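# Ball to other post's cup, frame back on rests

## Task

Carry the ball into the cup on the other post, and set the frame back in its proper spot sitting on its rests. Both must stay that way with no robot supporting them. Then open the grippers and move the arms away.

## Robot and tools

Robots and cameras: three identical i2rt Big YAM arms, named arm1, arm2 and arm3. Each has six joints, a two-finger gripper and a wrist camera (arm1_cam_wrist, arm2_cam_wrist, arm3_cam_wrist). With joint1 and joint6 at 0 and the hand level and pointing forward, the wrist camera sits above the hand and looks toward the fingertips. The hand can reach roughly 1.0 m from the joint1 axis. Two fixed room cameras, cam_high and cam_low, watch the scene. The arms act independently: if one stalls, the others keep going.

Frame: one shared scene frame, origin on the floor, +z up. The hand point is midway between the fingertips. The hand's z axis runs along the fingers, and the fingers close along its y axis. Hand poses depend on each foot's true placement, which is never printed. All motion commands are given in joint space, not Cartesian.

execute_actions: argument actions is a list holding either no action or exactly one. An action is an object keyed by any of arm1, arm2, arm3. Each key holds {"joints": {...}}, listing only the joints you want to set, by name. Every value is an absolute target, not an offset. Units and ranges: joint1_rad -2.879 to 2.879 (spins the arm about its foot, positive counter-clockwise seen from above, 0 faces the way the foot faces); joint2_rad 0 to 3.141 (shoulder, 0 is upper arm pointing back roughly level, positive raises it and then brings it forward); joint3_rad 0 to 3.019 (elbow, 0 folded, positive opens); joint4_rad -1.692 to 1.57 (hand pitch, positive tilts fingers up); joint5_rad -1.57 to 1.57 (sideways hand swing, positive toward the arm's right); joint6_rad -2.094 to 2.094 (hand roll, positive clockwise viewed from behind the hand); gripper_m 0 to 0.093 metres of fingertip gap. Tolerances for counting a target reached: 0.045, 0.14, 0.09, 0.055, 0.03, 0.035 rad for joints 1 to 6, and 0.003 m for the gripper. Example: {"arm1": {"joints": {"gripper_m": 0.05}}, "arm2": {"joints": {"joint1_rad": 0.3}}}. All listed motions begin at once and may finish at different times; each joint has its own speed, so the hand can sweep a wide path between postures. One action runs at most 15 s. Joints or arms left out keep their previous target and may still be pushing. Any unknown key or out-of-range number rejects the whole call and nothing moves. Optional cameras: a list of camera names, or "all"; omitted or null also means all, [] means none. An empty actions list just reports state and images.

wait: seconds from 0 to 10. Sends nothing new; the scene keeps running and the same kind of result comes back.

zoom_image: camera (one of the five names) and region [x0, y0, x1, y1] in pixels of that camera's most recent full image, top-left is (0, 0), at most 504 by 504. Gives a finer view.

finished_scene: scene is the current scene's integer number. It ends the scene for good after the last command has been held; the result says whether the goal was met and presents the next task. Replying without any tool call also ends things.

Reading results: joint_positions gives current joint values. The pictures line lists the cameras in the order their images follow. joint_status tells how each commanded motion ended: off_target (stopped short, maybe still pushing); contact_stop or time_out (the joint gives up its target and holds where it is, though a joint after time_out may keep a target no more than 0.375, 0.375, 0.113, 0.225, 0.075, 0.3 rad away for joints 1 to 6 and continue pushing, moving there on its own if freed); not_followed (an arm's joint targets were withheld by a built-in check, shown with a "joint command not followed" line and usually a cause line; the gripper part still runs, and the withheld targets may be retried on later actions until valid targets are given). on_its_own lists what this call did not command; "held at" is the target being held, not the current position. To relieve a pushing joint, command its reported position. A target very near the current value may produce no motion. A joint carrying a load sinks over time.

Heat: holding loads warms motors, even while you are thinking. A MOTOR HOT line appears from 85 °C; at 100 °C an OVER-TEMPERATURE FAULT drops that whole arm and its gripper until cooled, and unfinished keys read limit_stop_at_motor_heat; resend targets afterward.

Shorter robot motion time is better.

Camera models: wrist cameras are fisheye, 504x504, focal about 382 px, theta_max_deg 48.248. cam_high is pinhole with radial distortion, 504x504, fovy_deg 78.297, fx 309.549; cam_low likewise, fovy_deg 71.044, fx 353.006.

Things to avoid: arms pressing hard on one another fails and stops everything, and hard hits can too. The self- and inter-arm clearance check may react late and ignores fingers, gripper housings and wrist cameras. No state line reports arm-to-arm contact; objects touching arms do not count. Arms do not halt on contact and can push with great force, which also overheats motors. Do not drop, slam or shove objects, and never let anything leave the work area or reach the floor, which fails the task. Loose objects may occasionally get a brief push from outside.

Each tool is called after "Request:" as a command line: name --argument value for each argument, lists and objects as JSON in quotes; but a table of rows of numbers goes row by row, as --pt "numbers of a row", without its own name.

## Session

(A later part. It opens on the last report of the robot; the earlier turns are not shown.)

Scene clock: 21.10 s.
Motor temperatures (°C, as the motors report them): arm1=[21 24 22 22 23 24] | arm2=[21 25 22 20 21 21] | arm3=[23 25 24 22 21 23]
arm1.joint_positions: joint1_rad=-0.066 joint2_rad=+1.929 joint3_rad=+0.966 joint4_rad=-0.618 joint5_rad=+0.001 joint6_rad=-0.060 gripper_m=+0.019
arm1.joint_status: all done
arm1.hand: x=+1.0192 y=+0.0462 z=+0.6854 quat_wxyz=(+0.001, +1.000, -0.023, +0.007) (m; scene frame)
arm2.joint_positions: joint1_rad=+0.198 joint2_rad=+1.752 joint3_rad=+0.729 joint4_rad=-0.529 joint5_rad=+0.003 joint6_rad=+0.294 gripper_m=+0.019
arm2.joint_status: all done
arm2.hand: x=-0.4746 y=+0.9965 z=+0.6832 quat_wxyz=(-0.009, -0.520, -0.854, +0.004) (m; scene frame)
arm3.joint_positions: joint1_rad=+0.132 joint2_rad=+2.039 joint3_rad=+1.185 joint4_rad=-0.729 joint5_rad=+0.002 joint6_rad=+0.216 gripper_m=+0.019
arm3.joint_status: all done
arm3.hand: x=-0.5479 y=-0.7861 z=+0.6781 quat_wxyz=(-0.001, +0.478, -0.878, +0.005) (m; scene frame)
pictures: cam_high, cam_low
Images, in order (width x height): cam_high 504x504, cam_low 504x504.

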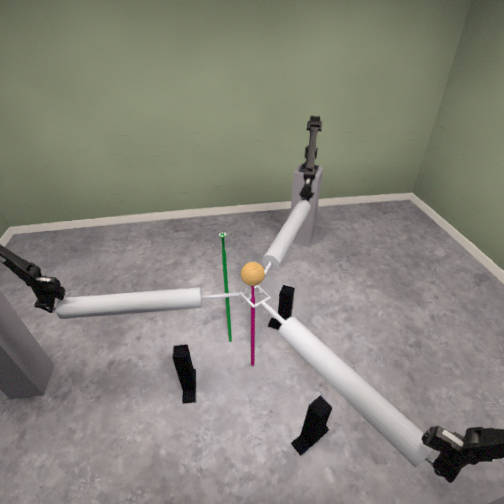

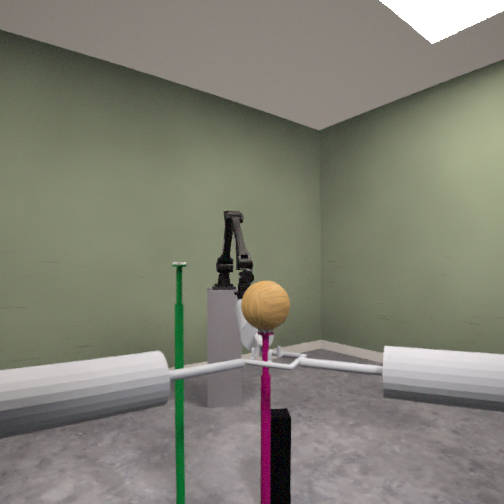

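Request:
execute_actions --actions '[{"arm1":{"joints":{"joint2_rad":1.795,"joint3_rad":1.02,"joint4_rad":-0.748}},"arm2":{"joints":{"joint2_rad":1.61,"joint3_rad":0.782,"joint4_rad":-0.692}},"arm3":{"joints":{"joint2_rad":1.918,"joint3_rad":1.235,"joint4_rad":-0.84}}}]' --cameras '["cam_low"]'

Request:
zoom_image --camera "cam_low" --region '[220, 270, 350, 400]'

Scene clock: 22.20 s.
Motor temperatures (°C, as the motors report them): arm1=[21 24 22 22 23 24] | arm2=[21 25 23 20 21 21] | arm3=[23 25 24 22 21 23]
arm1.joint_positions: joint1_rad=-0.066 joint2_rad=+1.825 joint3_rad=+0.978 joint4_rad=-0.730 joint5_rad=-0.001 joint6_rad=-0.059 gripper_m=+0.019
arm1.joint_status: all done
arm1.hand: x=+1.0186 y=+0.0461 z=+0.7313 quat_wxyz=(+0.001, +1.000, -0.023, +0.004) (m; scene frame)
arm2.joint_positions: joint1_rad=+0.196 joint2_rad=+1.618 joint3_rad=+0.747 joint4_rad=-0.673 joint5_rad=+0.005 joint6_rad=+0.293 gripper_m=+0.019
arm2.joint_status: all done
arm2.hand: x=-0.4754 y=+0.9964 z=+0.7318 quat_wxyz=(-0.012, -0.520, -0.854, +0.005) (m; scene frame)
arm3.joint_positions: joint1_rad=+0.132 joint2_rad=+1.946 joint3_rad=+1.193 joint4_rad=-0.824 joint5_rad=+0.002 joint6_rad=+0.216 gripper_m=+0.019
arm3.joint_status: all done
arm3.hand: x=-0.5484 y=-0.7864 z=+0.7253 quat_wxyz=(-0.004, +0.478, -0.878, +0.003) (m; scene frame)
pictures: cam_low
Images, in order (width x height): cam_low 504x504.

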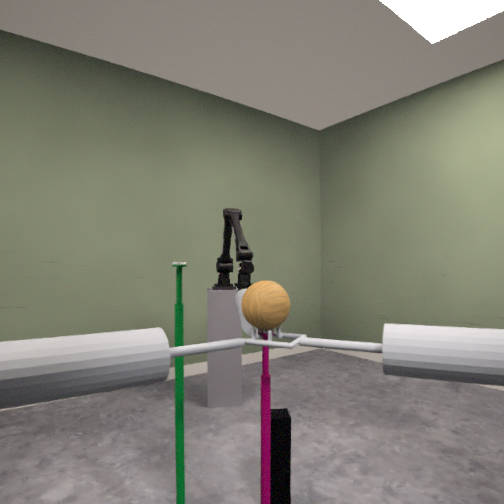

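Region (220, 270, 350, 400) of cam_low's 504x504 image, scaled by 3.877, with more detail than that image has.

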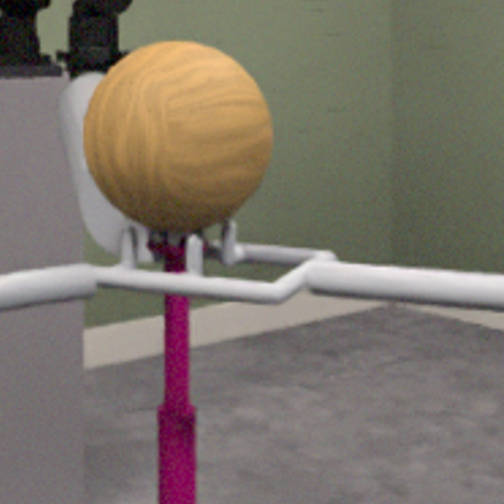

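Request:
execute_actions --actions '[{"arm1":{"joints":{"joint2_rad":1.617,"joint3_rad":1.11,"joint4_rad":-1.0}},"arm2":{"joints":{"joint2_rad":1.412,"joint3_rad":0.90,"joint4_rad":-0.985}},"arm3":{"joints":{"joint2_rad":1.767,"joint3_rad":1.32,"joint4_rad":-1.062}}}]' --cameras '["cam_low"]'

Scene clock: 23.50 s.
Motor temperatures (°C, as the motors report them): arm1=[21 25 23 22 23 24] | arm2=[21 25 23 20 21 21] | arm3=[23 25 25 22 21 23]
arm1.joint_positions: joint1_rad=-0.066 joint2_rad=+1.638 joint3_rad=+1.053 joint4_rad=-0.986 joint5_rad=-0.003 joint6_rad=-0.059 gripper_m=+0.019
arm1.joint_status: all done
arm1.hand: x=+1.0188 y=+0.0458 z=+0.8307 quat_wxyz=(+0.002, +1.000, -0.023, +0.001) (m; scene frame)
arm2.joint_positions: joint1_rad=+0.196 joint2_rad=+1.425 joint3_rad=+0.844 joint4_rad=-0.966 joint5_rad=+0.005 joint6_rad=+0.292 gripper_m=+0.019
arm2.joint_status: all done
arm2.hand: x=-0.4764 y=+0.9968 z=+0.8239 quat_wxyz=(-0.011, -0.520, -0.854, +0.005) (m; scene frame)
arm3.joint_positions: joint1_rad=+0.132 joint2_rad=+1.793 joint3_rad=+1.269 joint4_rad=-1.051 joint5_rad=+0.003 joint6_rad=+0.216 gripper_m=+0.019
arm3.joint_status: all done
arm3.hand: x=-0.5492 y=-0.7869 z=+0.8221 quat_wxyz=(-0.005, +0.478, -0.878, +0.003) (m; scene frame)
pictures: cam_low
Images, in order (width x height): cam_low 504x504.

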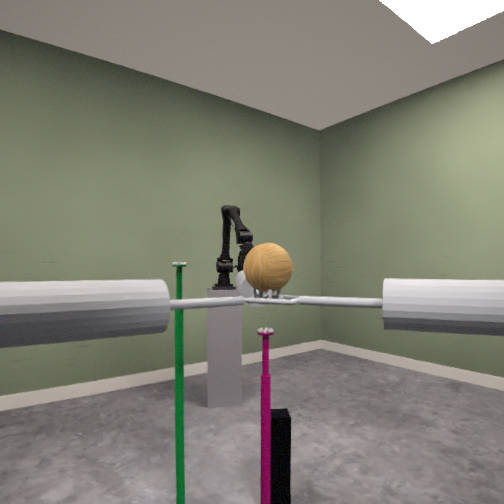

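Request:
execute_actions --actions '[]' --cameras '["cam_high","cam_low"]'

Scene clock: 24.40 s.
Motor temperatures (°C, as the motors report them): arm1=[21 24 23 22 23 24] | arm2=[21 25 24 20 21 21] | arm3=[23 25 25 22 21 23]
arm1.joint_positions: joint1_rad=-0.066 joint2_rad=+1.638 joint3_rad=+1.053 joint4_rad=-0.986 joint5_rad=-0.003 joint6_rad=-0.059 gripper_m=+0.019
arm1.joint_status: all done
arm1.hand: x=+1.0188 y=+0.0458 z=+0.8307 quat_wxyz=(+0.002, +1.000, -0.023, +0.001) (m; scene frame)
arm2.joint_positions: joint1_rad=+0.196 joint2_rad=+1.425 joint3_rad=+0.844 joint4_rad=-0.966 joint5_rad=+0.005 joint6_rad=+0.292 gripper_m=+0.019
arm2.joint_status: all done
arm2.hand: x=-0.4764 y=+0.9968 z=+0.8239 quat_wxyz=(-0.011, -0.520, -0.854, +0.005) (m; scene frame)
arm3.joint_positions: joint1_rad=+0.132 joint2_rad=+1.793 joint3_rad=+1.269 joint4_rad=-1.051 joint5_rad=+0.003 joint6_rad=+0.216 gripper_m=+0.019
arm3.joint_status: all done
arm3.hand: x=-0.5492 y=-0.7869 z=+0.8221 quat_wxyz=(-0.005, +0.478, -0.878, +0.003) (m; scene frame)
pictures: cam_high, cam_low
Images, in order (width x height): cam_high 504x504, cam_low 504x504.

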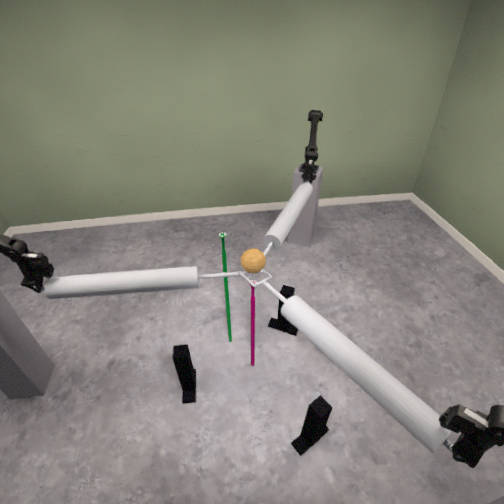

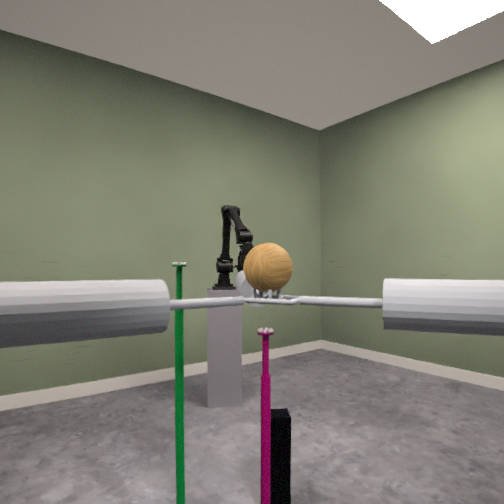

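Request:
execute_actions --actions '[{"arm1":{"joints":{"joint1_rad":0.123,"joint2_rad":1.375,"joint3_rad":1.194,"joint4_rad":-1.32,"joint6_rad":0.135}},"arm2":{"joints":{"joint1_rad":0.135,"joint2_rad":1.485,"joint3_rad":1.346,"joint4_rad":-1.348,"joint6_rad":0.226}},"arm3":{"joints":{"joint1_rad":-0.018,"joint2_rad":1.523,"joint3_rad":1.357,"joint4_rad":-1.337,"joint6_rad":0.06}}}]' --cameras '["cam_low"]'

Scene clock: 26.10 s.
Motor temperatures (°C, as the motors report them): arm1=[21 24 24 22 23 24] | arm2=[21 25 25 20 21 21] | arm3=[23 25 26 22 21 23]
arm1.joint_positions: joint1_rad=+0.123 joint2_rad=+1.388 joint3_rad=+1.134 joint4_rad=-1.306 joint5_rad=-0.002 joint6_rad=+0.127 gripper_m=+0.019
arm1.joint_status: all done
arm1.hand: x=+1.0591 y=-0.0320 z=+0.9570 quat_wxyz=(+0.003, +1.000, -0.022, -0.004) (m; scene frame)
arm2.joint_positions: joint1_rad=+0.140 joint2_rad=+1.508 joint3_rad=+1.274 joint4_rad=-1.327 joint5_rad=+0.001 joint6_rad=+0.236 gripper_m=+0.019
arm2.joint_status: all done
arm2.hand: x=-0.4377 y=+0.9227 z=+0.9426 quat_wxyz=(-0.005, -0.520, -0.854, +0.002) (m; scene frame)
arm3.joint_positions: joint1_rad=-0.014 joint2_rad=+1.549 joint3_rad=+1.299 joint4_rad=-1.331 joint5_rad=+0.001 joint6_rad=+0.071 gripper_m=+0.019
arm3.joint_status: all done
arm3.hand: x=-0.5094 y=-0.8634 z=+0.9445 quat_wxyz=(-0.001, +0.478, -0.879, +0.004) (m; scene frame)
pictures: cam_low
Images, in order (width x height): cam_low 504x504.

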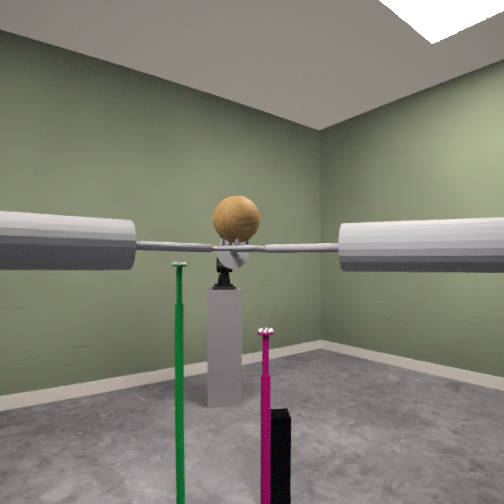

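Request:
execute_actions --actions '[{"arm1":{"joints":{"joint1_rad":0.566,"joint2_rad":1.295,"joint3_rad":1.075,"joint4_rad":-1.315,"joint6_rad":0.58}},"arm2":{"joints":{"joint1_rad":0.072,"joint2_rad":1.915,"joint3_rad":1.945,"joint4_rad":-1.50,"joint6_rad":0.163}},"arm3":{"joints":{"joint1_rad":-0.396,"joint2_rad":1.36,"joint3_rad":1.143,"joint4_rad":-1.30,"joint6_rad":-0.319}}}]' --cameras '["cam_low","cam_high"]'

Request:
zoom_image --camera "cam_low" --region '[130,180,230,280]'

Request:
zoom_image --camera "cam_high" --region '[190,190,260,260]'

Scene clock: 27.80 s.
Motor temperatures (°C, as the motors report them): arm1=[21 24 24 22 23 24] | arm2=[21 25 26 20 21 21] | arm3=[23 25 27 22 21 23]
arm1.joint_positions: joint1_rad=+0.559 joint2_rad=+1.340 joint3_rad=+1.048 joint4_rad=-1.302 joint5_rad=-0.010 joint6_rad=+0.562 gripper_m=+0.019
arm1.joint_status: all done
arm1.hand: x=+1.1363 y=-0.1800 z=+0.9430 quat_wxyz=(-0.001, +1.000, -0.022, +0.013) (m; scene frame)
arm2.joint_positions: joint1_rad=+0.071 joint2_rad=+1.953 joint3_rad=+1.858 joint4_rad=-1.490 joint5_rad=-0.001 joint6_rad=+0.160 gripper_m=+0.019
arm2.joint_status: all done
arm2.hand: x=-0.3630 y=+0.7737 z=+0.9390 quat_wxyz=(+0.006, -0.517, -0.856, -0.003) (m; scene frame)
arm3.joint_positions: joint1_rad=-0.397 joint2_rad=+1.395 joint3_rad=+1.108 joint4_rad=-1.303 joint5_rad=+0.008 joint6_rad=-0.314 gripper_m=+0.019
arm3.joint_status: all done
arm3.hand: x=-0.4281 y=-1.0150 z=+0.9358 quat_wxyz=(+0.004, +0.479, -0.878, +0.006) (m; scene frame)
pictures: cam_high, cam_low
Images, in order (width x height): cam_high 504x504, cam_low 504x504.

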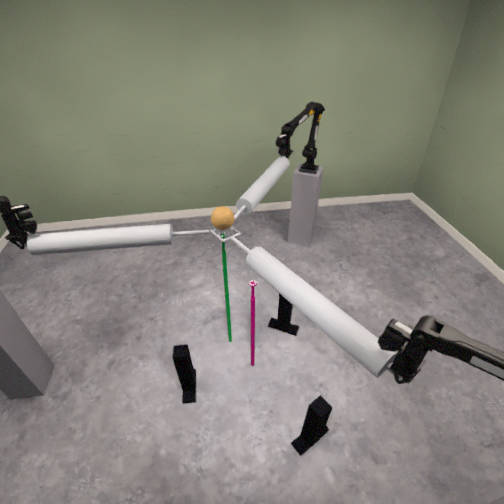

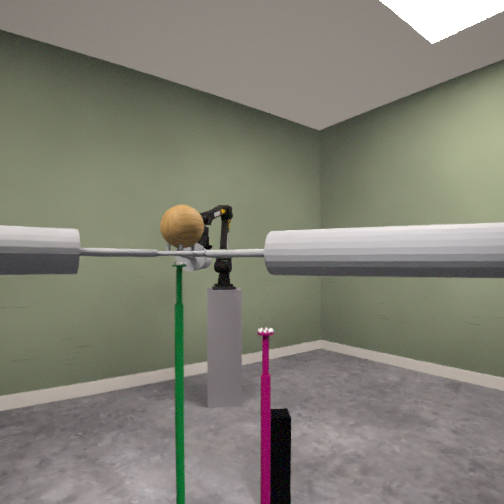

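Region (130, 180, 230, 280) of cam_low's 504x504 image, scaled by 5.040, with more detail than that image has.

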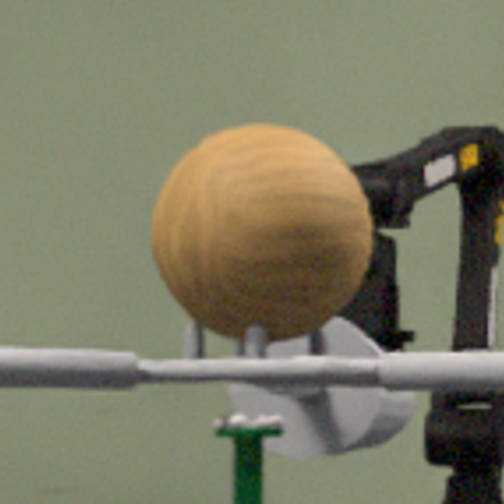

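Region (190, 190, 260, 260) of cam_high's 504x504 image, scaled by 7.200, with more detail than that image has.

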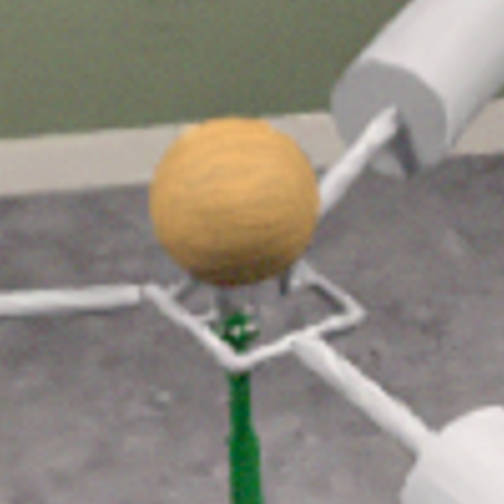

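Request:
zoom_image --camera "cam_high" --region '[206,216,242,246]'

Region (206, 216, 242, 246) of cam_high's 504x504 image, scaled by 14.000, with more detail than that image has.

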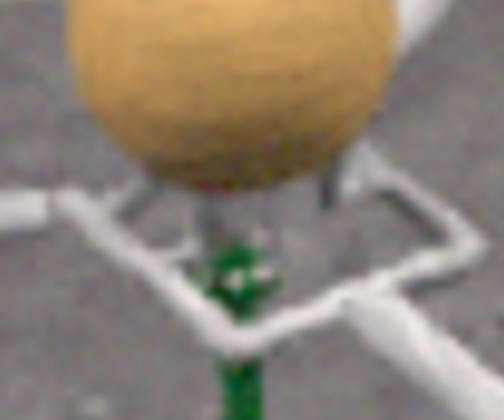

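Request:
execute_actions --actions '[{"arm1":{"joints":{"joint1_rad":0.546,"joint2_rad":1.28,"joint3_rad":1.02,"joint4_rad":-1.235,"joint6_rad":0.558}},"arm2":{"joints":{"joint1_rad":0.095,"joint2_rad":1.935,"joint3_rad":1.885,"joint4_rad":-1.44,"joint6_rad":0.195}},"arm3":{"joints":{"joint1_rad":-0.378,"joint2_rad":1.405,"joint3_rad":1.12,"joint4_rad":-1.236,"joint6_rad":-0.292}}}]' --cameras '["cam_low","cam_high"]'

Request:
zoom_image --camera "cam_low" --region '[130,180,230,280]'

Request:
zoom_image --camera "cam_high" --region '[200,204,244,248]'

Scene clock: 32.60 s.
Motor temperatures (°C, as the motors report them): arm1=[21 24 25 22 23 24] | arm2=[21 27 29 20 21 21] | arm3=[23 24 28 22 21 23]
arm1.joint_positions: joint1_rad=+0.559 joint2_rad=+1.321 joint3_rad=+0.991 joint4_rad=-1.252 joint5_rad=-0.010 joint6_rad=+0.562 gripper_m=+0.019
arm1.joint_status: all done
arm1.hand: x=+1.1440 y=-0.1757 z=+0.9290 quat_wxyz=(+0.002, +1.000, -0.022, +0.008) (m; scene frame)
arm2.joint_positions: joint1_rad=+0.090 joint2_rad=+1.953 joint3_rad=+1.858 joint4_rad=-1.487 joint5_rad=-0.001 joint6_rad=+0.182 gripper_m=+0.019
arm2.joint_status: all done
arm2.hand: x=-0.3533 y=+0.7800 z=+0.9388 quat_wxyz=(+0.005, -0.518, -0.855, -0.003) (m; scene frame)
arm3.joint_positions: joint1_rad=-0.397 joint2_rad=+1.428 joint3_rad=+1.095 joint4_rad=-1.249 joint5_rad=+0.005 joint6_rad=-0.313 gripper_m=+0.019
arm3.joint_status: all done
arm3.hand: x=-0.4208 y=-1.0085 z=+0.9189 quat_wxyz=(+0.000, +0.478, -0.878, +0.004) (m; scene frame)
pictures: cam_high, cam_low
Images, in order (width x height): cam_high 504x504, cam_low 504x504.

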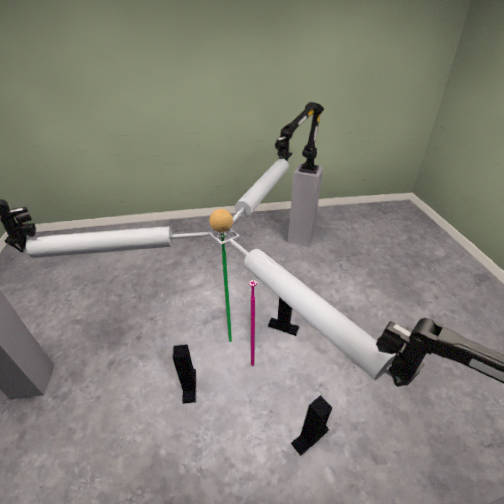

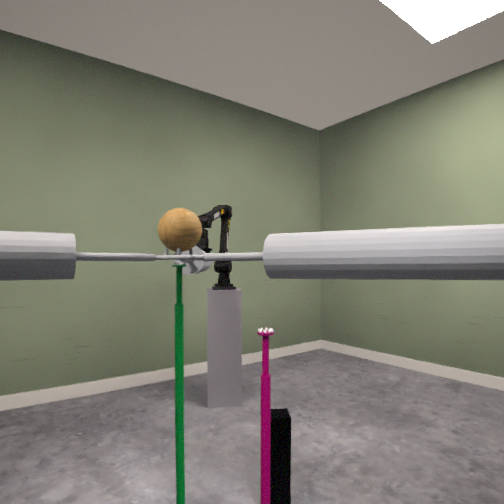

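Region (130, 180, 230, 280) of cam_low's 504x504 image, scaled by 5.040, with more detail than that image has.

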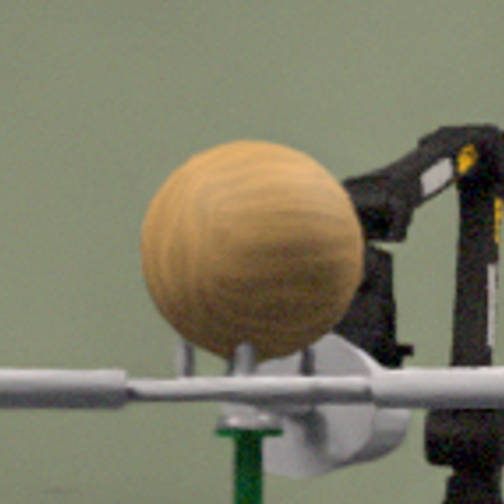

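Region (200, 204, 244, 248) of cam_high's 504x504 image, scaled by 11.455, with more detail than that image has.

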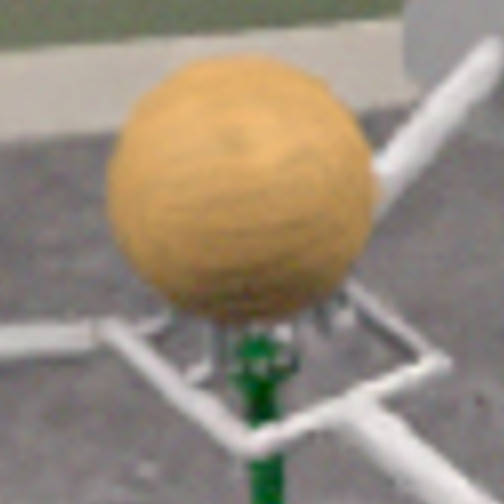

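Request:
execute_actions --actions '[{"arm1":{"joints":{"joint1_rad":0.559,"joint2_rad":1.325,"joint3_rad":0.984,"joint4_rad":-1.172}},"arm2":{"joints":{"joint1_rad":0.082,"joint2_rad":1.955,"joint3_rad":1.83,"joint4_rad":-1.375,"joint6_rad":0.182}},"arm3":{"joints":{"joint1_rad":-0.395,"joint2_rad":1.415,"joint3_rad":1.078,"joint4_rad":-1.177,"joint6_rad":-0.31}}}]' --cameras '["cam_low","cam_high"]'

Request:
zoom_image --camera "cam_low" --region '[130,190,230,290]'

Request:
zoom_image --camera "cam_high" --region '[200,204,244,248]'

Scene clock: 33.87 s.
Motor temperatures (°C, as the motors report them): arm1=[21 24 25 22 23 24] | arm2=[21 27 29 20 21 21] | arm3=[23 24 28 22 21 23]
arm1.joint_positions: joint1_rad=+0.561 joint2_rad=+1.336 joint3_rad=+0.957 joint4_rad=-1.190 joint5_rad=-0.017 joint6_rad=+0.562 gripper_m=+0.019
arm1.joint_status: all done
arm1.hand: x=+1.1432 y=-0.1785 z=+0.9114 quat_wxyz=(+0.008, +1.000, -0.021, +0.005) (m; scene frame)
arm2.joint_positions: joint1_rad=+0.089 joint2_rad=+1.983 joint3_rad=+1.806 joint4_rad=-1.417 joint5_rad=-0.001 joint6_rad=+0.182 gripper_m=+0.019
arm2.joint_status: all done
arm2.hand: x=-0.3528 y=+0.7776 z=+0.9018 quat_wxyz=(+0.011, -0.519, -0.855, -0.005) (m; scene frame)
arm3.joint_positions: joint1_rad=-0.397 joint2_rad=+1.436 joint3_rad=+1.054 joint4_rad=-1.192 joint5_rad=+0.009 joint6_rad=-0.313 gripper_m=+0.019
arm3.joint_status: all done
arm3.hand: x=-0.4215 y=-1.0099 z=+0.9010 quat_wxyz=(-0.004, +0.478, -0.878, +0.005) (m; scene frame)
pictures: cam_high, cam_low
Images, in order (width x height): cam_high 504x504, cam_low 504x504.

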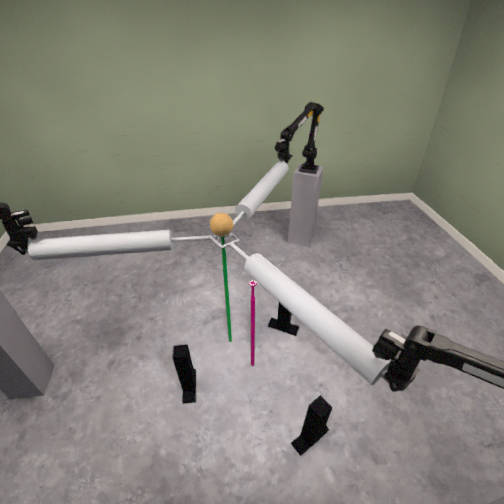

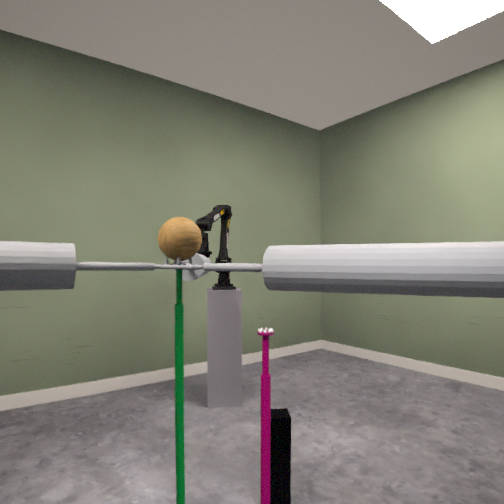

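Region (130, 190, 230, 290) of cam_low's 504x504 image, scaled by 5.040, with more detail than that image has.

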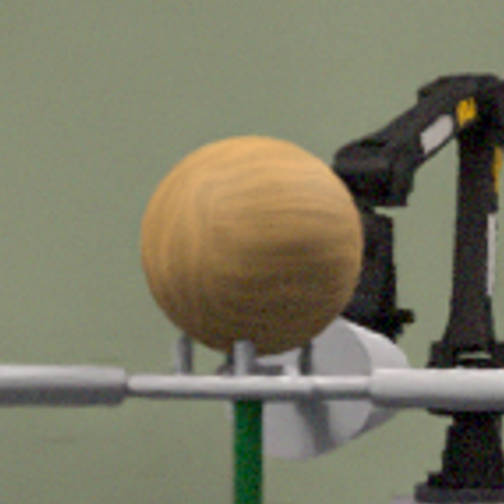

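Region (200, 204, 244, 248) of cam_high's 504x504 image, scaled by 11.455, with more detail than that image has.

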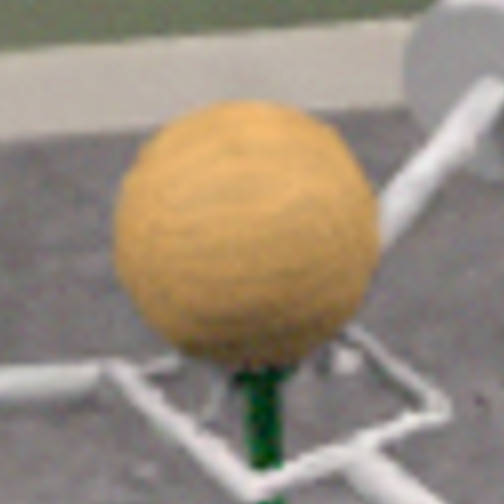

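Request:
execute_actions --actions '[{"arm1":{"joints":{"joint2_rad":1.347,"joint3_rad":0.952,"joint4_rad":-1.125}},"arm2":{"joints":{"joint2_rad":1.965,"joint3_rad":1.804,"joint4_rad":-1.335}},"arm3":{"joints":{"joint2_rad":1.433,"joint3_rad":1.047,"joint4_rad":-1.13}}}]' --cameras '["cam_low","cam_high"]'

Request:
zoom_image --camera "cam_low" --region '[130,190,230,290]'

Request:
zoom_image --camera "cam_high" --region '[200,210,244,254]'

Scene clock: 34.73 s.
Motor temperatures (°C, as the motors report them): arm1=[21 24 25 22 23 24] | arm2=[21 27 29 20 21 21] | arm3=[23 24 28 22 21 23]
arm1.joint_positions: joint1_rad=+0.561 joint2_rad=+1.354 joint3_rad=+0.929 joint4_rad=-1.145 joint5_rad=-0.018 joint6_rad=+0.562 gripper_m=+0.019
arm1.joint_status: all done
arm1.hand: x=+1.1430 y=-0.1788 z=+0.8960 quat_wxyz=(+0.009, +1.000, -0.021, +0.005) (m; scene frame)
arm2.joint_positions: joint1_rad=+0.089 joint2_rad=+1.983 joint3_rad=+1.784 joint4_rad=-1.387 joint5_rad=-0.001 joint6_rad=+0.182 gripper_m=+0.019
arm2.joint_status: all done
arm2.hand: x=-0.3525 y=+0.7772 z=+0.8936 quat_wxyz=(+0.007, -0.519, -0.855, -0.003) (m; scene frame)
arm3.joint_positions: joint1_rad=-0.397 joint2_rad=+1.451 joint3_rad=+1.027 joint4_rad=-1.149 joint5_rad=+0.009 joint6_rad=-0.313 gripper_m=+0.019
arm3.joint_status: all done
arm3.hand: x=-0.4216 y=-1.0101 z=+0.8863 quat_wxyz=(-0.005, +0.478, -0.878, +0.005) (m; scene frame)
pictures: cam_high, cam_low
Images, in order (width x height): cam_high 504x504, cam_low 504x504.

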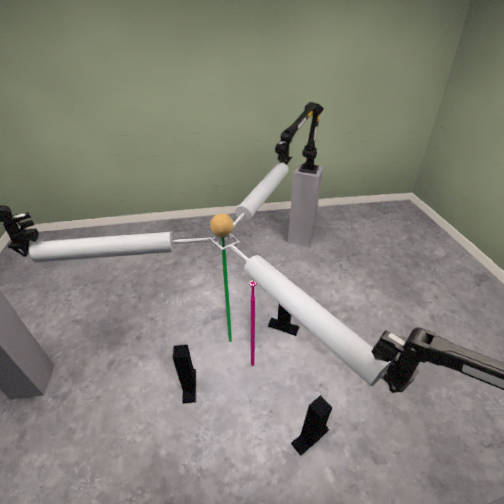

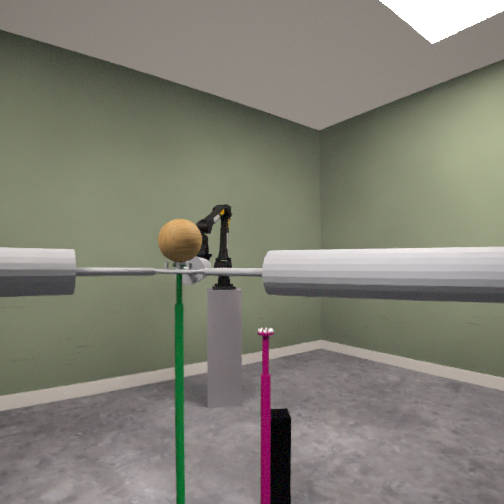

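Region (130, 190, 230, 290) of cam_low's 504x504 image, scaled by 5.040, with more detail than that image has.

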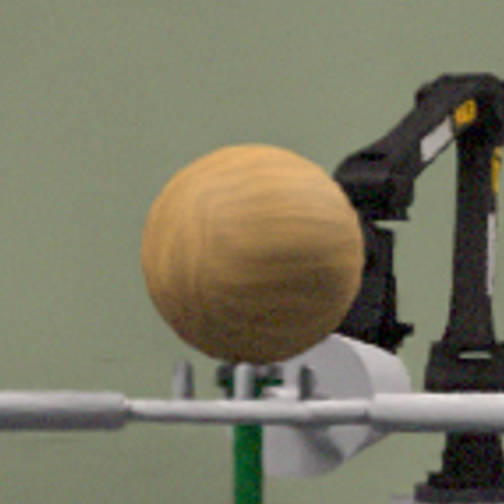

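Region (200, 210, 244, 254) of cam_high's 504x504 image, scaled by 11.455, with more detail than that image has.

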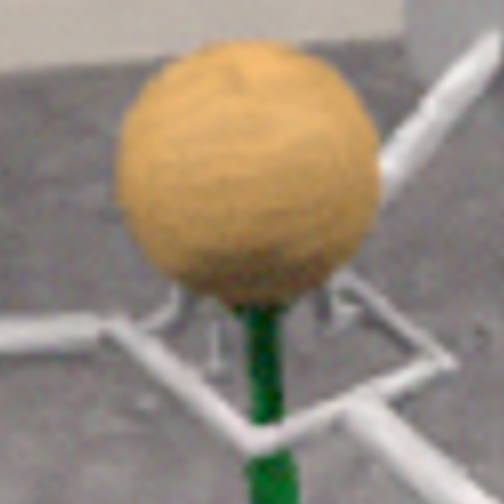

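Request:
execute_actions --actions '[{"arm1":{"joints":{"joint2_rad":1.408,"joint3_rad":0.887,"joint4_rad":-1.01}},"arm2":{"joints":{"joint2_rad":1.99,"joint3_rad":1.733,"joint4_rad":-1.255}},"arm3":{"joints":{"joint2_rad":1.488,"joint3_rad":0.985,"joint4_rad":-1.022}}}]' --cameras '["cam_low","cam_high"]'

Request:
zoom_image --camera "cam_high" --region '[200,220,244,264]'

Scene clock: 35.83 s.
Motor temperatures (°C, as the motors report them): arm1=[21 24 25 22 23 24] | arm2=[21 27 29 20 21 21] | arm3=[23 24 28 22 21 23]
arm1.joint_positions: joint1_rad=+0.561 joint2_rad=+1.423 joint3_rad=+0.867 joint4_rad=-1.022 joint5_rad=-0.014 joint6_rad=+0.562 gripper_m=+0.019
arm1.joint_status: all done
arm1.hand: x=+1.1424 y=-0.1785 z=+0.8515 quat_wxyz=(+0.004, +1.000, -0.021, +0.008) (m; scene frame)
arm2.joint_positions: joint1_rad=+0.089 joint2_rad=+2.017 joint3_rad=+1.716 joint4_rad=-1.289 joint5_rad=+0.000 joint6_rad=+0.182 gripper_m=+0.019
arm2.joint_status: all done
arm2.hand: x=-0.3523 y=+0.7770 z=+0.8485 quat_wxyz=(+0.008, -0.519, -0.855, -0.004) (m; scene frame)
arm3.joint_positions: joint1_rad=-0.397 joint2_rad=+1.514 joint3_rad=+0.965 joint4_rad=-1.033 joint5_rad=+0.005 joint6_rad=-0.313 gripper_m=+0.019
arm3.joint_status: all done
arm3.hand: x=-0.4216 y=-1.0096 z=+0.8419 quat_wxyz=(+0.000, +0.478, -0.878, +0.004) (m; scene frame)
pictures: cam_high, cam_low
Images, in order (width x height): cam_high 504x504, cam_low 504x504.

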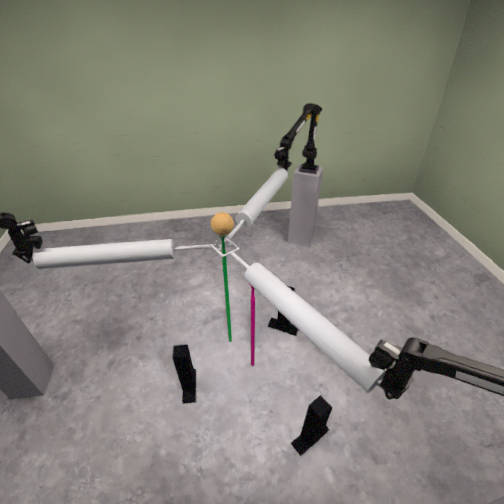

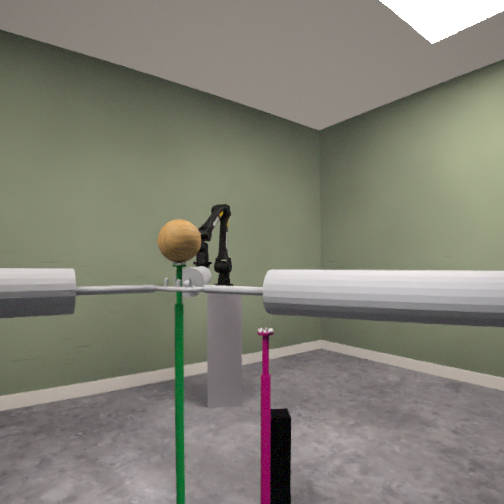

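Region (200, 220, 244, 264) of cam_high's 504x504 image, scaled by 11.455, with more detail than that image has.

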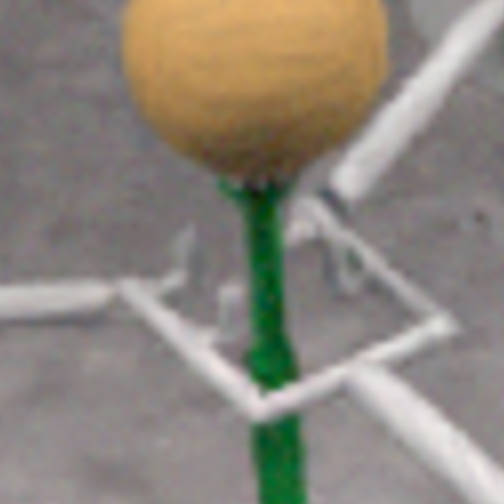

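Request:
execute_actions --actions '[{"arm1":{"joints":{"joint1_rad":0.358,"joint6_rad":0.358,"joint5_rad":0.0}},"arm2":{"joints":{"joint1_rad":0.118,"joint6_rad":0.218,"joint2_rad":1.81,"joint3_rad":1.468,"joint4_rad":-1.16}},"arm3":{"joints":{"joint1_rad":-0.218,"joint6_rad":-0.129,"joint2_rad":1.545,"joint3_rad":1.05,"joint4_rad":-1.028}}}]' --cameras '["cam_low","cam_high"]'

Scene clock: 37.30 s.
Motor temperatures (°C, as the motors report them): arm1=[21 24 25 22 23 24] | arm2=[21 27 29 20 21 21] | arm3=[23 24 28 22 21 23]
arm1.joint_positions: joint1_rad=+0.370 joint2_rad=+1.423 joint3_rad=+0.866 joint4_rad=-1.011 joint5_rad=-0.009 joint6_rad=+0.377 gripper_m=+0.019
arm1.joint_status: all done
arm1.hand: x=+1.1114 y=-0.1168 z=+0.8512 quat_wxyz=(+0.006, +1.000, -0.024, +0.002) (m; scene frame)
arm2.joint_positions: joint1_rad=+0.114 joint2_rad=+1.833 joint3_rad=+1.456 joint4_rad=-1.198 joint5_rad=-0.001 joint6_rad=+0.208 gripper_m=+0.019
arm2.joint_status: all done
arm2.hand: x=-0.3826 y=+0.8384 z=+0.8568 quat_wxyz=(+0.001, -0.519, -0.855, -0.001) (m; scene frame)
arm3.joint_positions: joint1_rad=-0.228 joint2_rad=+1.558 joint3_rad=+1.009 joint4_rad=-1.022 joint5_rad=+0.004 joint6_rad=-0.144 gripper_m=+0.019
arm3.joint_status: all done
arm3.hand: x=-0.4547 y=-0.9474 z=+0.8391 quat_wxyz=(-0.006, +0.478, -0.878, +0.003) (m; scene frame)
pictures: cam_high, cam_low
Images, in order (width x height): cam_high 504x504, cam_low 504x504.

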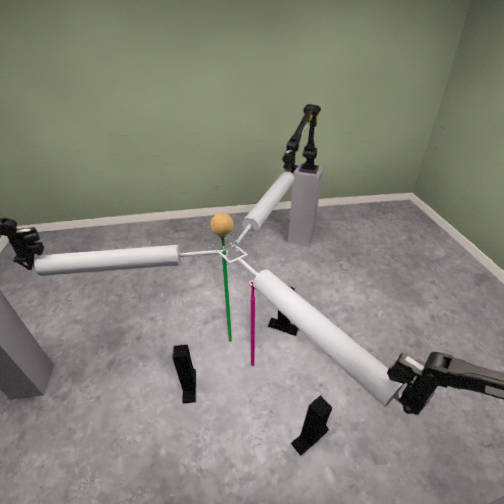

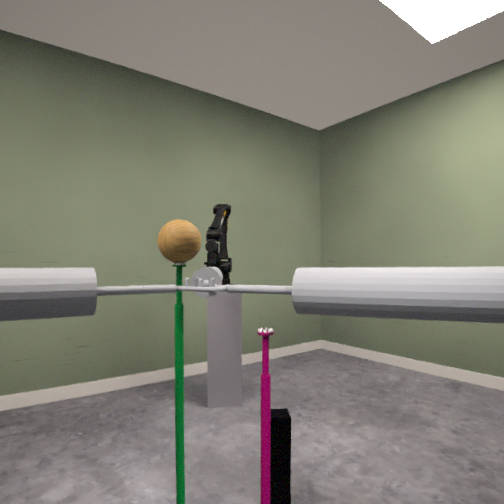

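Request:
execute_actions --actions '[{"arm1":{"joints":{"joint1_rad":-0.074,"joint6_rad":-0.072,"joint2_rad":1.62,"joint3_rad":1.09,"joint4_rad":-0.98}},"arm2":{"joints":{"joint1_rad":0.202,"joint6_rad":0.303,"joint2_rad":1.405,"joint3_rad":0.86,"joint4_rad":-0.96}},"arm3":{"joints":{"joint1_rad":0.14,"joint6_rad":0.228,"joint2_rad":1.775,"joint3_rad":1.308,"joint4_rad":-1.06}}}]' --cameras '["cam_high"]'

Scene clock: 38.73 s.
Motor temperatures (°C, as the motors report them): arm1=[21 24 26 22 23 24] | arm2=[21 27 29 20 21 21] | arm3=[23 24 28 22 21 23]
arm1.joint_positions: joint1_rad=-0.060 joint2_rad=+1.652 joint3_rad=+1.045 joint4_rad=-0.983 joint5_rad=-0.006 joint6_rad=-0.047 gripper_m=+0.018
arm1.joint_status: all done
arm1.hand: x=+1.0230 y=+0.0426 z=+0.8220 quat_wxyz=(+0.004, +1.000, -0.027, +0.011) (m; scene frame)
arm2.joint_positions: joint1_rad=+0.207 joint2_rad=+1.420 joint3_rad=+0.861 joint4_rad=-0.981 joint5_rad=-0.001 joint6_rad=+0.305 gripper_m=+0.019
arm2.joint_status: all done
arm2.hand: x=-0.4696 y=+0.9971 z=+0.8311 quat_wxyz=(-0.015, -0.521, -0.853, +0.003) (m; scene frame)
arm3.joint_positions: joint1_rad=+0.130 joint2_rad=+1.810 joint3_rad=+1.276 joint4_rad=-1.053 joint5_rad=+0.007 joint6_rad=+0.216 gripper_m=+0.019
arm3.joint_status: all done
arm3.hand: x=-0.5473 y=-0.7864 z=+0.8161 quat_wxyz=(-0.001, +0.477, -0.879, +0.009) (m; scene frame)
pictures: cam_high
Images, in order (width x height): cam_high 504x504.

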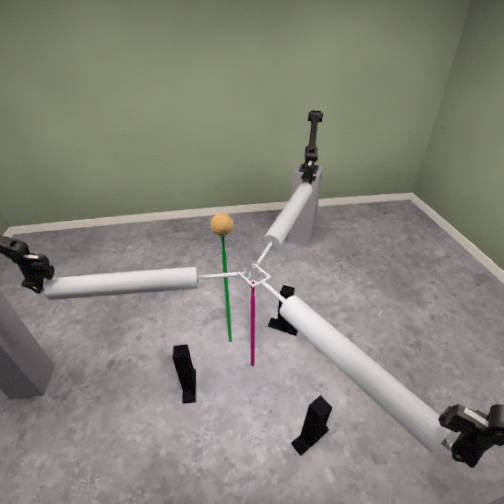

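Request:
execute_actions --actions '[{"arm1":{"joints":{"joint1_rad":-0.285,"joint6_rad":-0.285,"joint2_rad":1.81,"joint3_rad":1.212,"joint4_rad":-0.90}},"arm2":{"joints":{"joint1_rad":0.384,"joint6_rad":0.49,"joint2_rad":1.27,"joint3_rad":0.58,"joint4_rad":-0.835}},"arm3":{"joints":{"joint1_rad":0.258,"joint6_rad":0.346,"joint2_rad":2.035,"joint3_rad":1.585,"joint4_rad":-1.06}}}]' --cameras '[]'

Scene clock: 39.90 s.
Motor temperatures (°C, as the motors report them): arm1=[21 24 26 22 23 24] | arm2=[21 27 28 20 21 21] | arm3=[23 24 29 22 21 23]
arm1.joint_positions: joint1_rad=-0.274 joint2_rad=+1.838 joint3_rad=+1.163 joint4_rad=-0.901 joint5_rad=-0.008 joint6_rad=-0.261 gripper_m=+0.019
arm1.joint_status: all done
arm1.hand: x=+0.9891 y=+0.1488 z=+0.7767 quat_wxyz=(+0.005, +1.000, -0.026, +0.002) (m; scene frame)
arm2.joint_positions: joint1_rad=+0.379 joint2_rad=+1.288 joint3_rad=+0.572 joint4_rad=-0.856 joint5_rad=-0.002 joint6_rad=+0.475 gripper_m=+0.019
arm2.joint_status: all done
arm2.hand: x=-0.5055 y=+1.0994 z=+0.7809 quat_wxyz=(+0.000, -0.520, -0.854, -0.001) (m; scene frame)
arm3.joint_positions: joint1_rad=+0.247 joint2_rad=+2.073 joint3_rad=+1.539 joint4_rad=-1.046 joint5_rad=+0.007 joint6_rad=+0.335 gripper_m=+0.019
arm3.joint_status: all done
arm3.hand: x=-0.5814 y=-0.6836 z=+0.7633 quat_wxyz=(-0.004, +0.476, -0.879, +0.007) (m; scene frame)
pictures: none
No camera images: the call's "cameras" was empty. Leave "cameras" out to get every camera's image.

Request:
execute_actions --actions '[{"arm1":{"joints":{"joint2_rad":2.03,"joint3_rad":1.145,"joint4_rad":-0.635}},"arm2":{"joints":{"joint2_rad":1.66,"joint3_rad":0.492,"joint4_rad":-0.365}},"arm3":{"joints":{"joint2_rad":2.21,"joint3_rad":1.52,"joint4_rad":-0.823}}}]' --cameras '[]'

Request:
execute_actions --actions '[{"arm1":{"joints":{"joint2_rad":2.285,"joint3_rad":1.205,"joint4_rad":-0.434}},"arm2":{"joints":{"joint2_rad":2.11,"joint3_rad":0.55,"joint4_rad":0.036}},"arm3":{"joints":{"joint2_rad":2.41,"joint3_rad":1.55,"joint4_rad":-0.636}}}]' --cameras '["cam_high"]'

Scene clock: 42.40 s.
Motor temperatures (°C, as the motors report them): arm1=[21 24 26 22 23 24] | arm2=[21 27 28 20 21 21] | arm3=[23 25 29 22 21 23]
arm1.joint_positions: joint1_rad=-0.278 joint2_rad=+2.071 joint3_rad=+1.134 joint4_rad=-0.642 joint5_rad=-0.003 joint6_rad=-0.265 gripper_m=+0.018
arm1.joint_status: all done
arm1.hand: x=+0.9874 y=+0.1522 z=+0.6600 quat_wxyz=(+0.003, +1.000, -0.026, +0.004) (m; scene frame)
arm2.joint_positions: joint1_rad=+0.379 joint2_rad=+1.672 joint3_rad=+0.484 joint4_rad=-0.392 joint5_rad=-0.006 joint6_rad=+0.475 gripper_m=+0.019
arm2.joint_status: all done
arm2.hand: x=-0.5064 y=+1.1012 z=+0.6644 quat_wxyz=(+0.005, -0.520, -0.854, -0.004) (m; scene frame)
arm3.joint_positions: joint1_rad=+0.250 joint2_rad=+2.265 joint3_rad=+1.507 joint4_rad=-0.820 joint5_rad=+0.005 joint6_rad=+0.336 gripper_m=+0.019
arm3.joint_status: all done
arm3.hand: x=-0.5819 y=-0.6806 z=+0.6438 quat_wxyz=(-0.005, +0.477, -0.879, +0.005) (m; scene frame)
pictures: none
No camera images: the call's "cameras" was empty. Leave "cameras" out to get every camera's image.

Scene clock: 43.50 s.
Motor temperatures (°C, as the motors report them): arm1=[21 24 26 22 23 24] | arm2=[21 27 28 20 21 21] | arm3=[23 25 29 22 21 23]
arm1.joint_positions: joint1_rad=-0.274 joint2_rad=+2.317 joint3_rad=+1.174 joint4_rad=-0.440 joint5_rad=-0.007 joint6_rad=-0.265 gripper_m=+0.018
arm1.joint_status: all done
arm1.hand: x=+0.9893 y=+0.1487 z=+0.5526 quat_wxyz=(+0.006, +1.000, -0.024, +0.005) (m; scene frame)
arm2.joint_positions: joint1_rad=+0.382 joint2_rad=+2.122 joint3_rad=+0.536 joint4_rad=+0.012 joint5_rad=+0.001 joint6_rad=+0.478 gripper_m=+0.019
arm2.joint_status: all done
arm2.hand: x=-0.5036 y=+1.0986 z=+0.5540 quat_wxyz=(+0.001, -0.520, -0.854, +0.000) (m; scene frame)
arm3.joint_positions: joint1_rad=+0.247 joint2_rad=+2.455 joint3_rad=+1.524 joint4_rad=-0.628 joint5_rad=+0.003 joint6_rad=+0.336 gripper_m=+0.019
arm3.joint_status: all done
arm3.hand: x=-0.5800 y=-0.6836 z=+0.5400 quat_wxyz=(-0.011, +0.476, -0.879, -0.003) (m; scene frame)
pictures: cam_high
Images, in order (width x height): cam_high 504x504.

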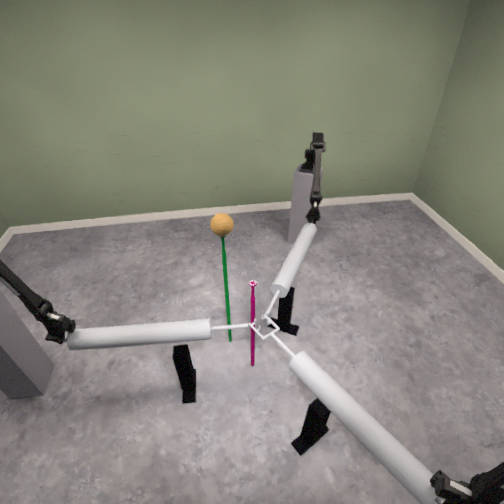

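Request:
execute_actions --actions '[{"arm1":{"joints":{"joint2_rad":2.522,"joint3_rad":1.315,"joint4_rad":-0.303}},"arm2":{"joints":{"joint2_rad":2.478,"joint3_rad":0.682,"joint4_rad":0.265}},"arm3":{"joints":{"joint2_rad":2.615,"joint3_rad":1.655,"joint4_rad":-0.54}}}]' --cameras '[]'

Scene clock: 44.63 s.
Motor temperatures (°C, as the motors report them): arm1=[21 24 26 22 23 24] | arm2=[21 27 27 20 21 21] | arm3=[23 25 29 22 21 23]
arm1.joint_positions: joint1_rad=-0.273 joint2_rad=+2.556 joint3_rad=+1.287 joint4_rad=-0.314 joint5_rad=-0.006 joint6_rad=-0.265 gripper_m=+0.018
arm1.joint_status: all done
arm1.hand: x=+0.9887 y=+0.1485 z=+0.4560 quat_wxyz=(+0.006, +1.000, -0.024, +0.006) (m; scene frame)
arm2.joint_positions: joint1_rad=+0.382 joint2_rad=+2.489 joint3_rad=+0.676 joint4_rad=+0.243 joint5_rad=+0.003 joint6_rad=+0.478 gripper_m=+0.019
arm2.joint_status: all done
arm2.hand: x=-0.5031 y=+1.0979 z=+0.4541 quat_wxyz=(+0.000, -0.520, -0.854, +0.001) (m; scene frame)
arm3.joint_positions: joint1_rad=+0.247 joint2_rad=+2.658 joint3_rad=+1.630 joint4_rad=-0.536 joint5_rad=+0.001 joint6_rad=+0.336 gripper_m=+0.019
arm3.joint_status: all done
arm3.hand: x=-0.5800 y=-0.6845 z=+0.4476 quat_wxyz=(-0.008, +0.476, -0.879, -0.001) (m; scene frame)
pictures: none
No camera images: the call's "cameras" was empty. Leave "cameras" out to get every camera's image.

Request:
execute_actions --actions '[{"arm1":{"joints":{"joint1_rad":-0.29,"joint2_rad":2.59,"joint3_rad":1.345,"joint4_rad":-0.28}},"arm2":{"joints":{"joint1_rad":0.375,"joint2_rad":2.555,"joint3_rad":0.712,"joint4_rad":0.295}},"arm3":{"joints":{"joint1_rad":0.262,"joint2_rad":2.685,"joint3_rad":1.69,"joint4_rad":-0.524}}}]' --cameras '["cam_high"]'

Scene clock: 45.57 s.
Motor temperatures (°C, as the motors report them): arm1=[21 25 26 22 23 24] | arm2=[21 27 27 20 21 21] | arm3=[23 25 29 22 21 23]
arm1.joint_positions: joint1_rad=-0.274 joint2_rad=+2.603 joint3_rad=+1.317 joint4_rad=-0.297 joint5_rad=-0.006 joint6_rad=-0.265 gripper_m=+0.018
arm1.joint_status: all done
arm1.hand: x=+0.9883 y=+0.1490 z=+0.4374 quat_wxyz=(+0.005, +1.000, -0.024, +0.006) (m; scene frame)
arm2.joint_positions: joint1_rad=+0.381 joint2_rad=+2.559 joint3_rad=+0.711 joint4_rad=+0.280 joint5_rad=+0.003 joint6_rad=+0.478 gripper_m=+0.019
arm2.joint_status: all done
arm2.hand: x=-0.5040 y=+1.0981 z=+0.4332 quat_wxyz=(-0.001, -0.520, -0.854, +0.002) (m; scene frame)
arm3.joint_positions: joint1_rad=+0.248 joint2_rad=+2.703 joint3_rad=+1.663 joint4_rad=-0.530 joint5_rad=+0.001 joint6_rad=+0.336 gripper_m=+0.019
arm3.joint_status: all done
arm3.hand: x=-0.5808 y=-0.6844 z=+0.4286 quat_wxyz=(-0.006, +0.477, -0.879, +0.001) (m; scene frame)
pictures: cam_high
Images, in order (width x height): cam_high 504x504.

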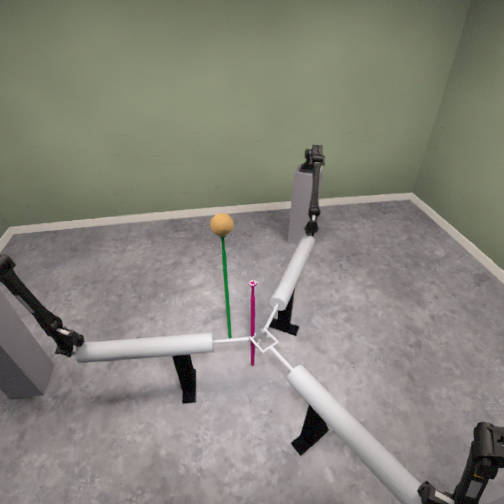

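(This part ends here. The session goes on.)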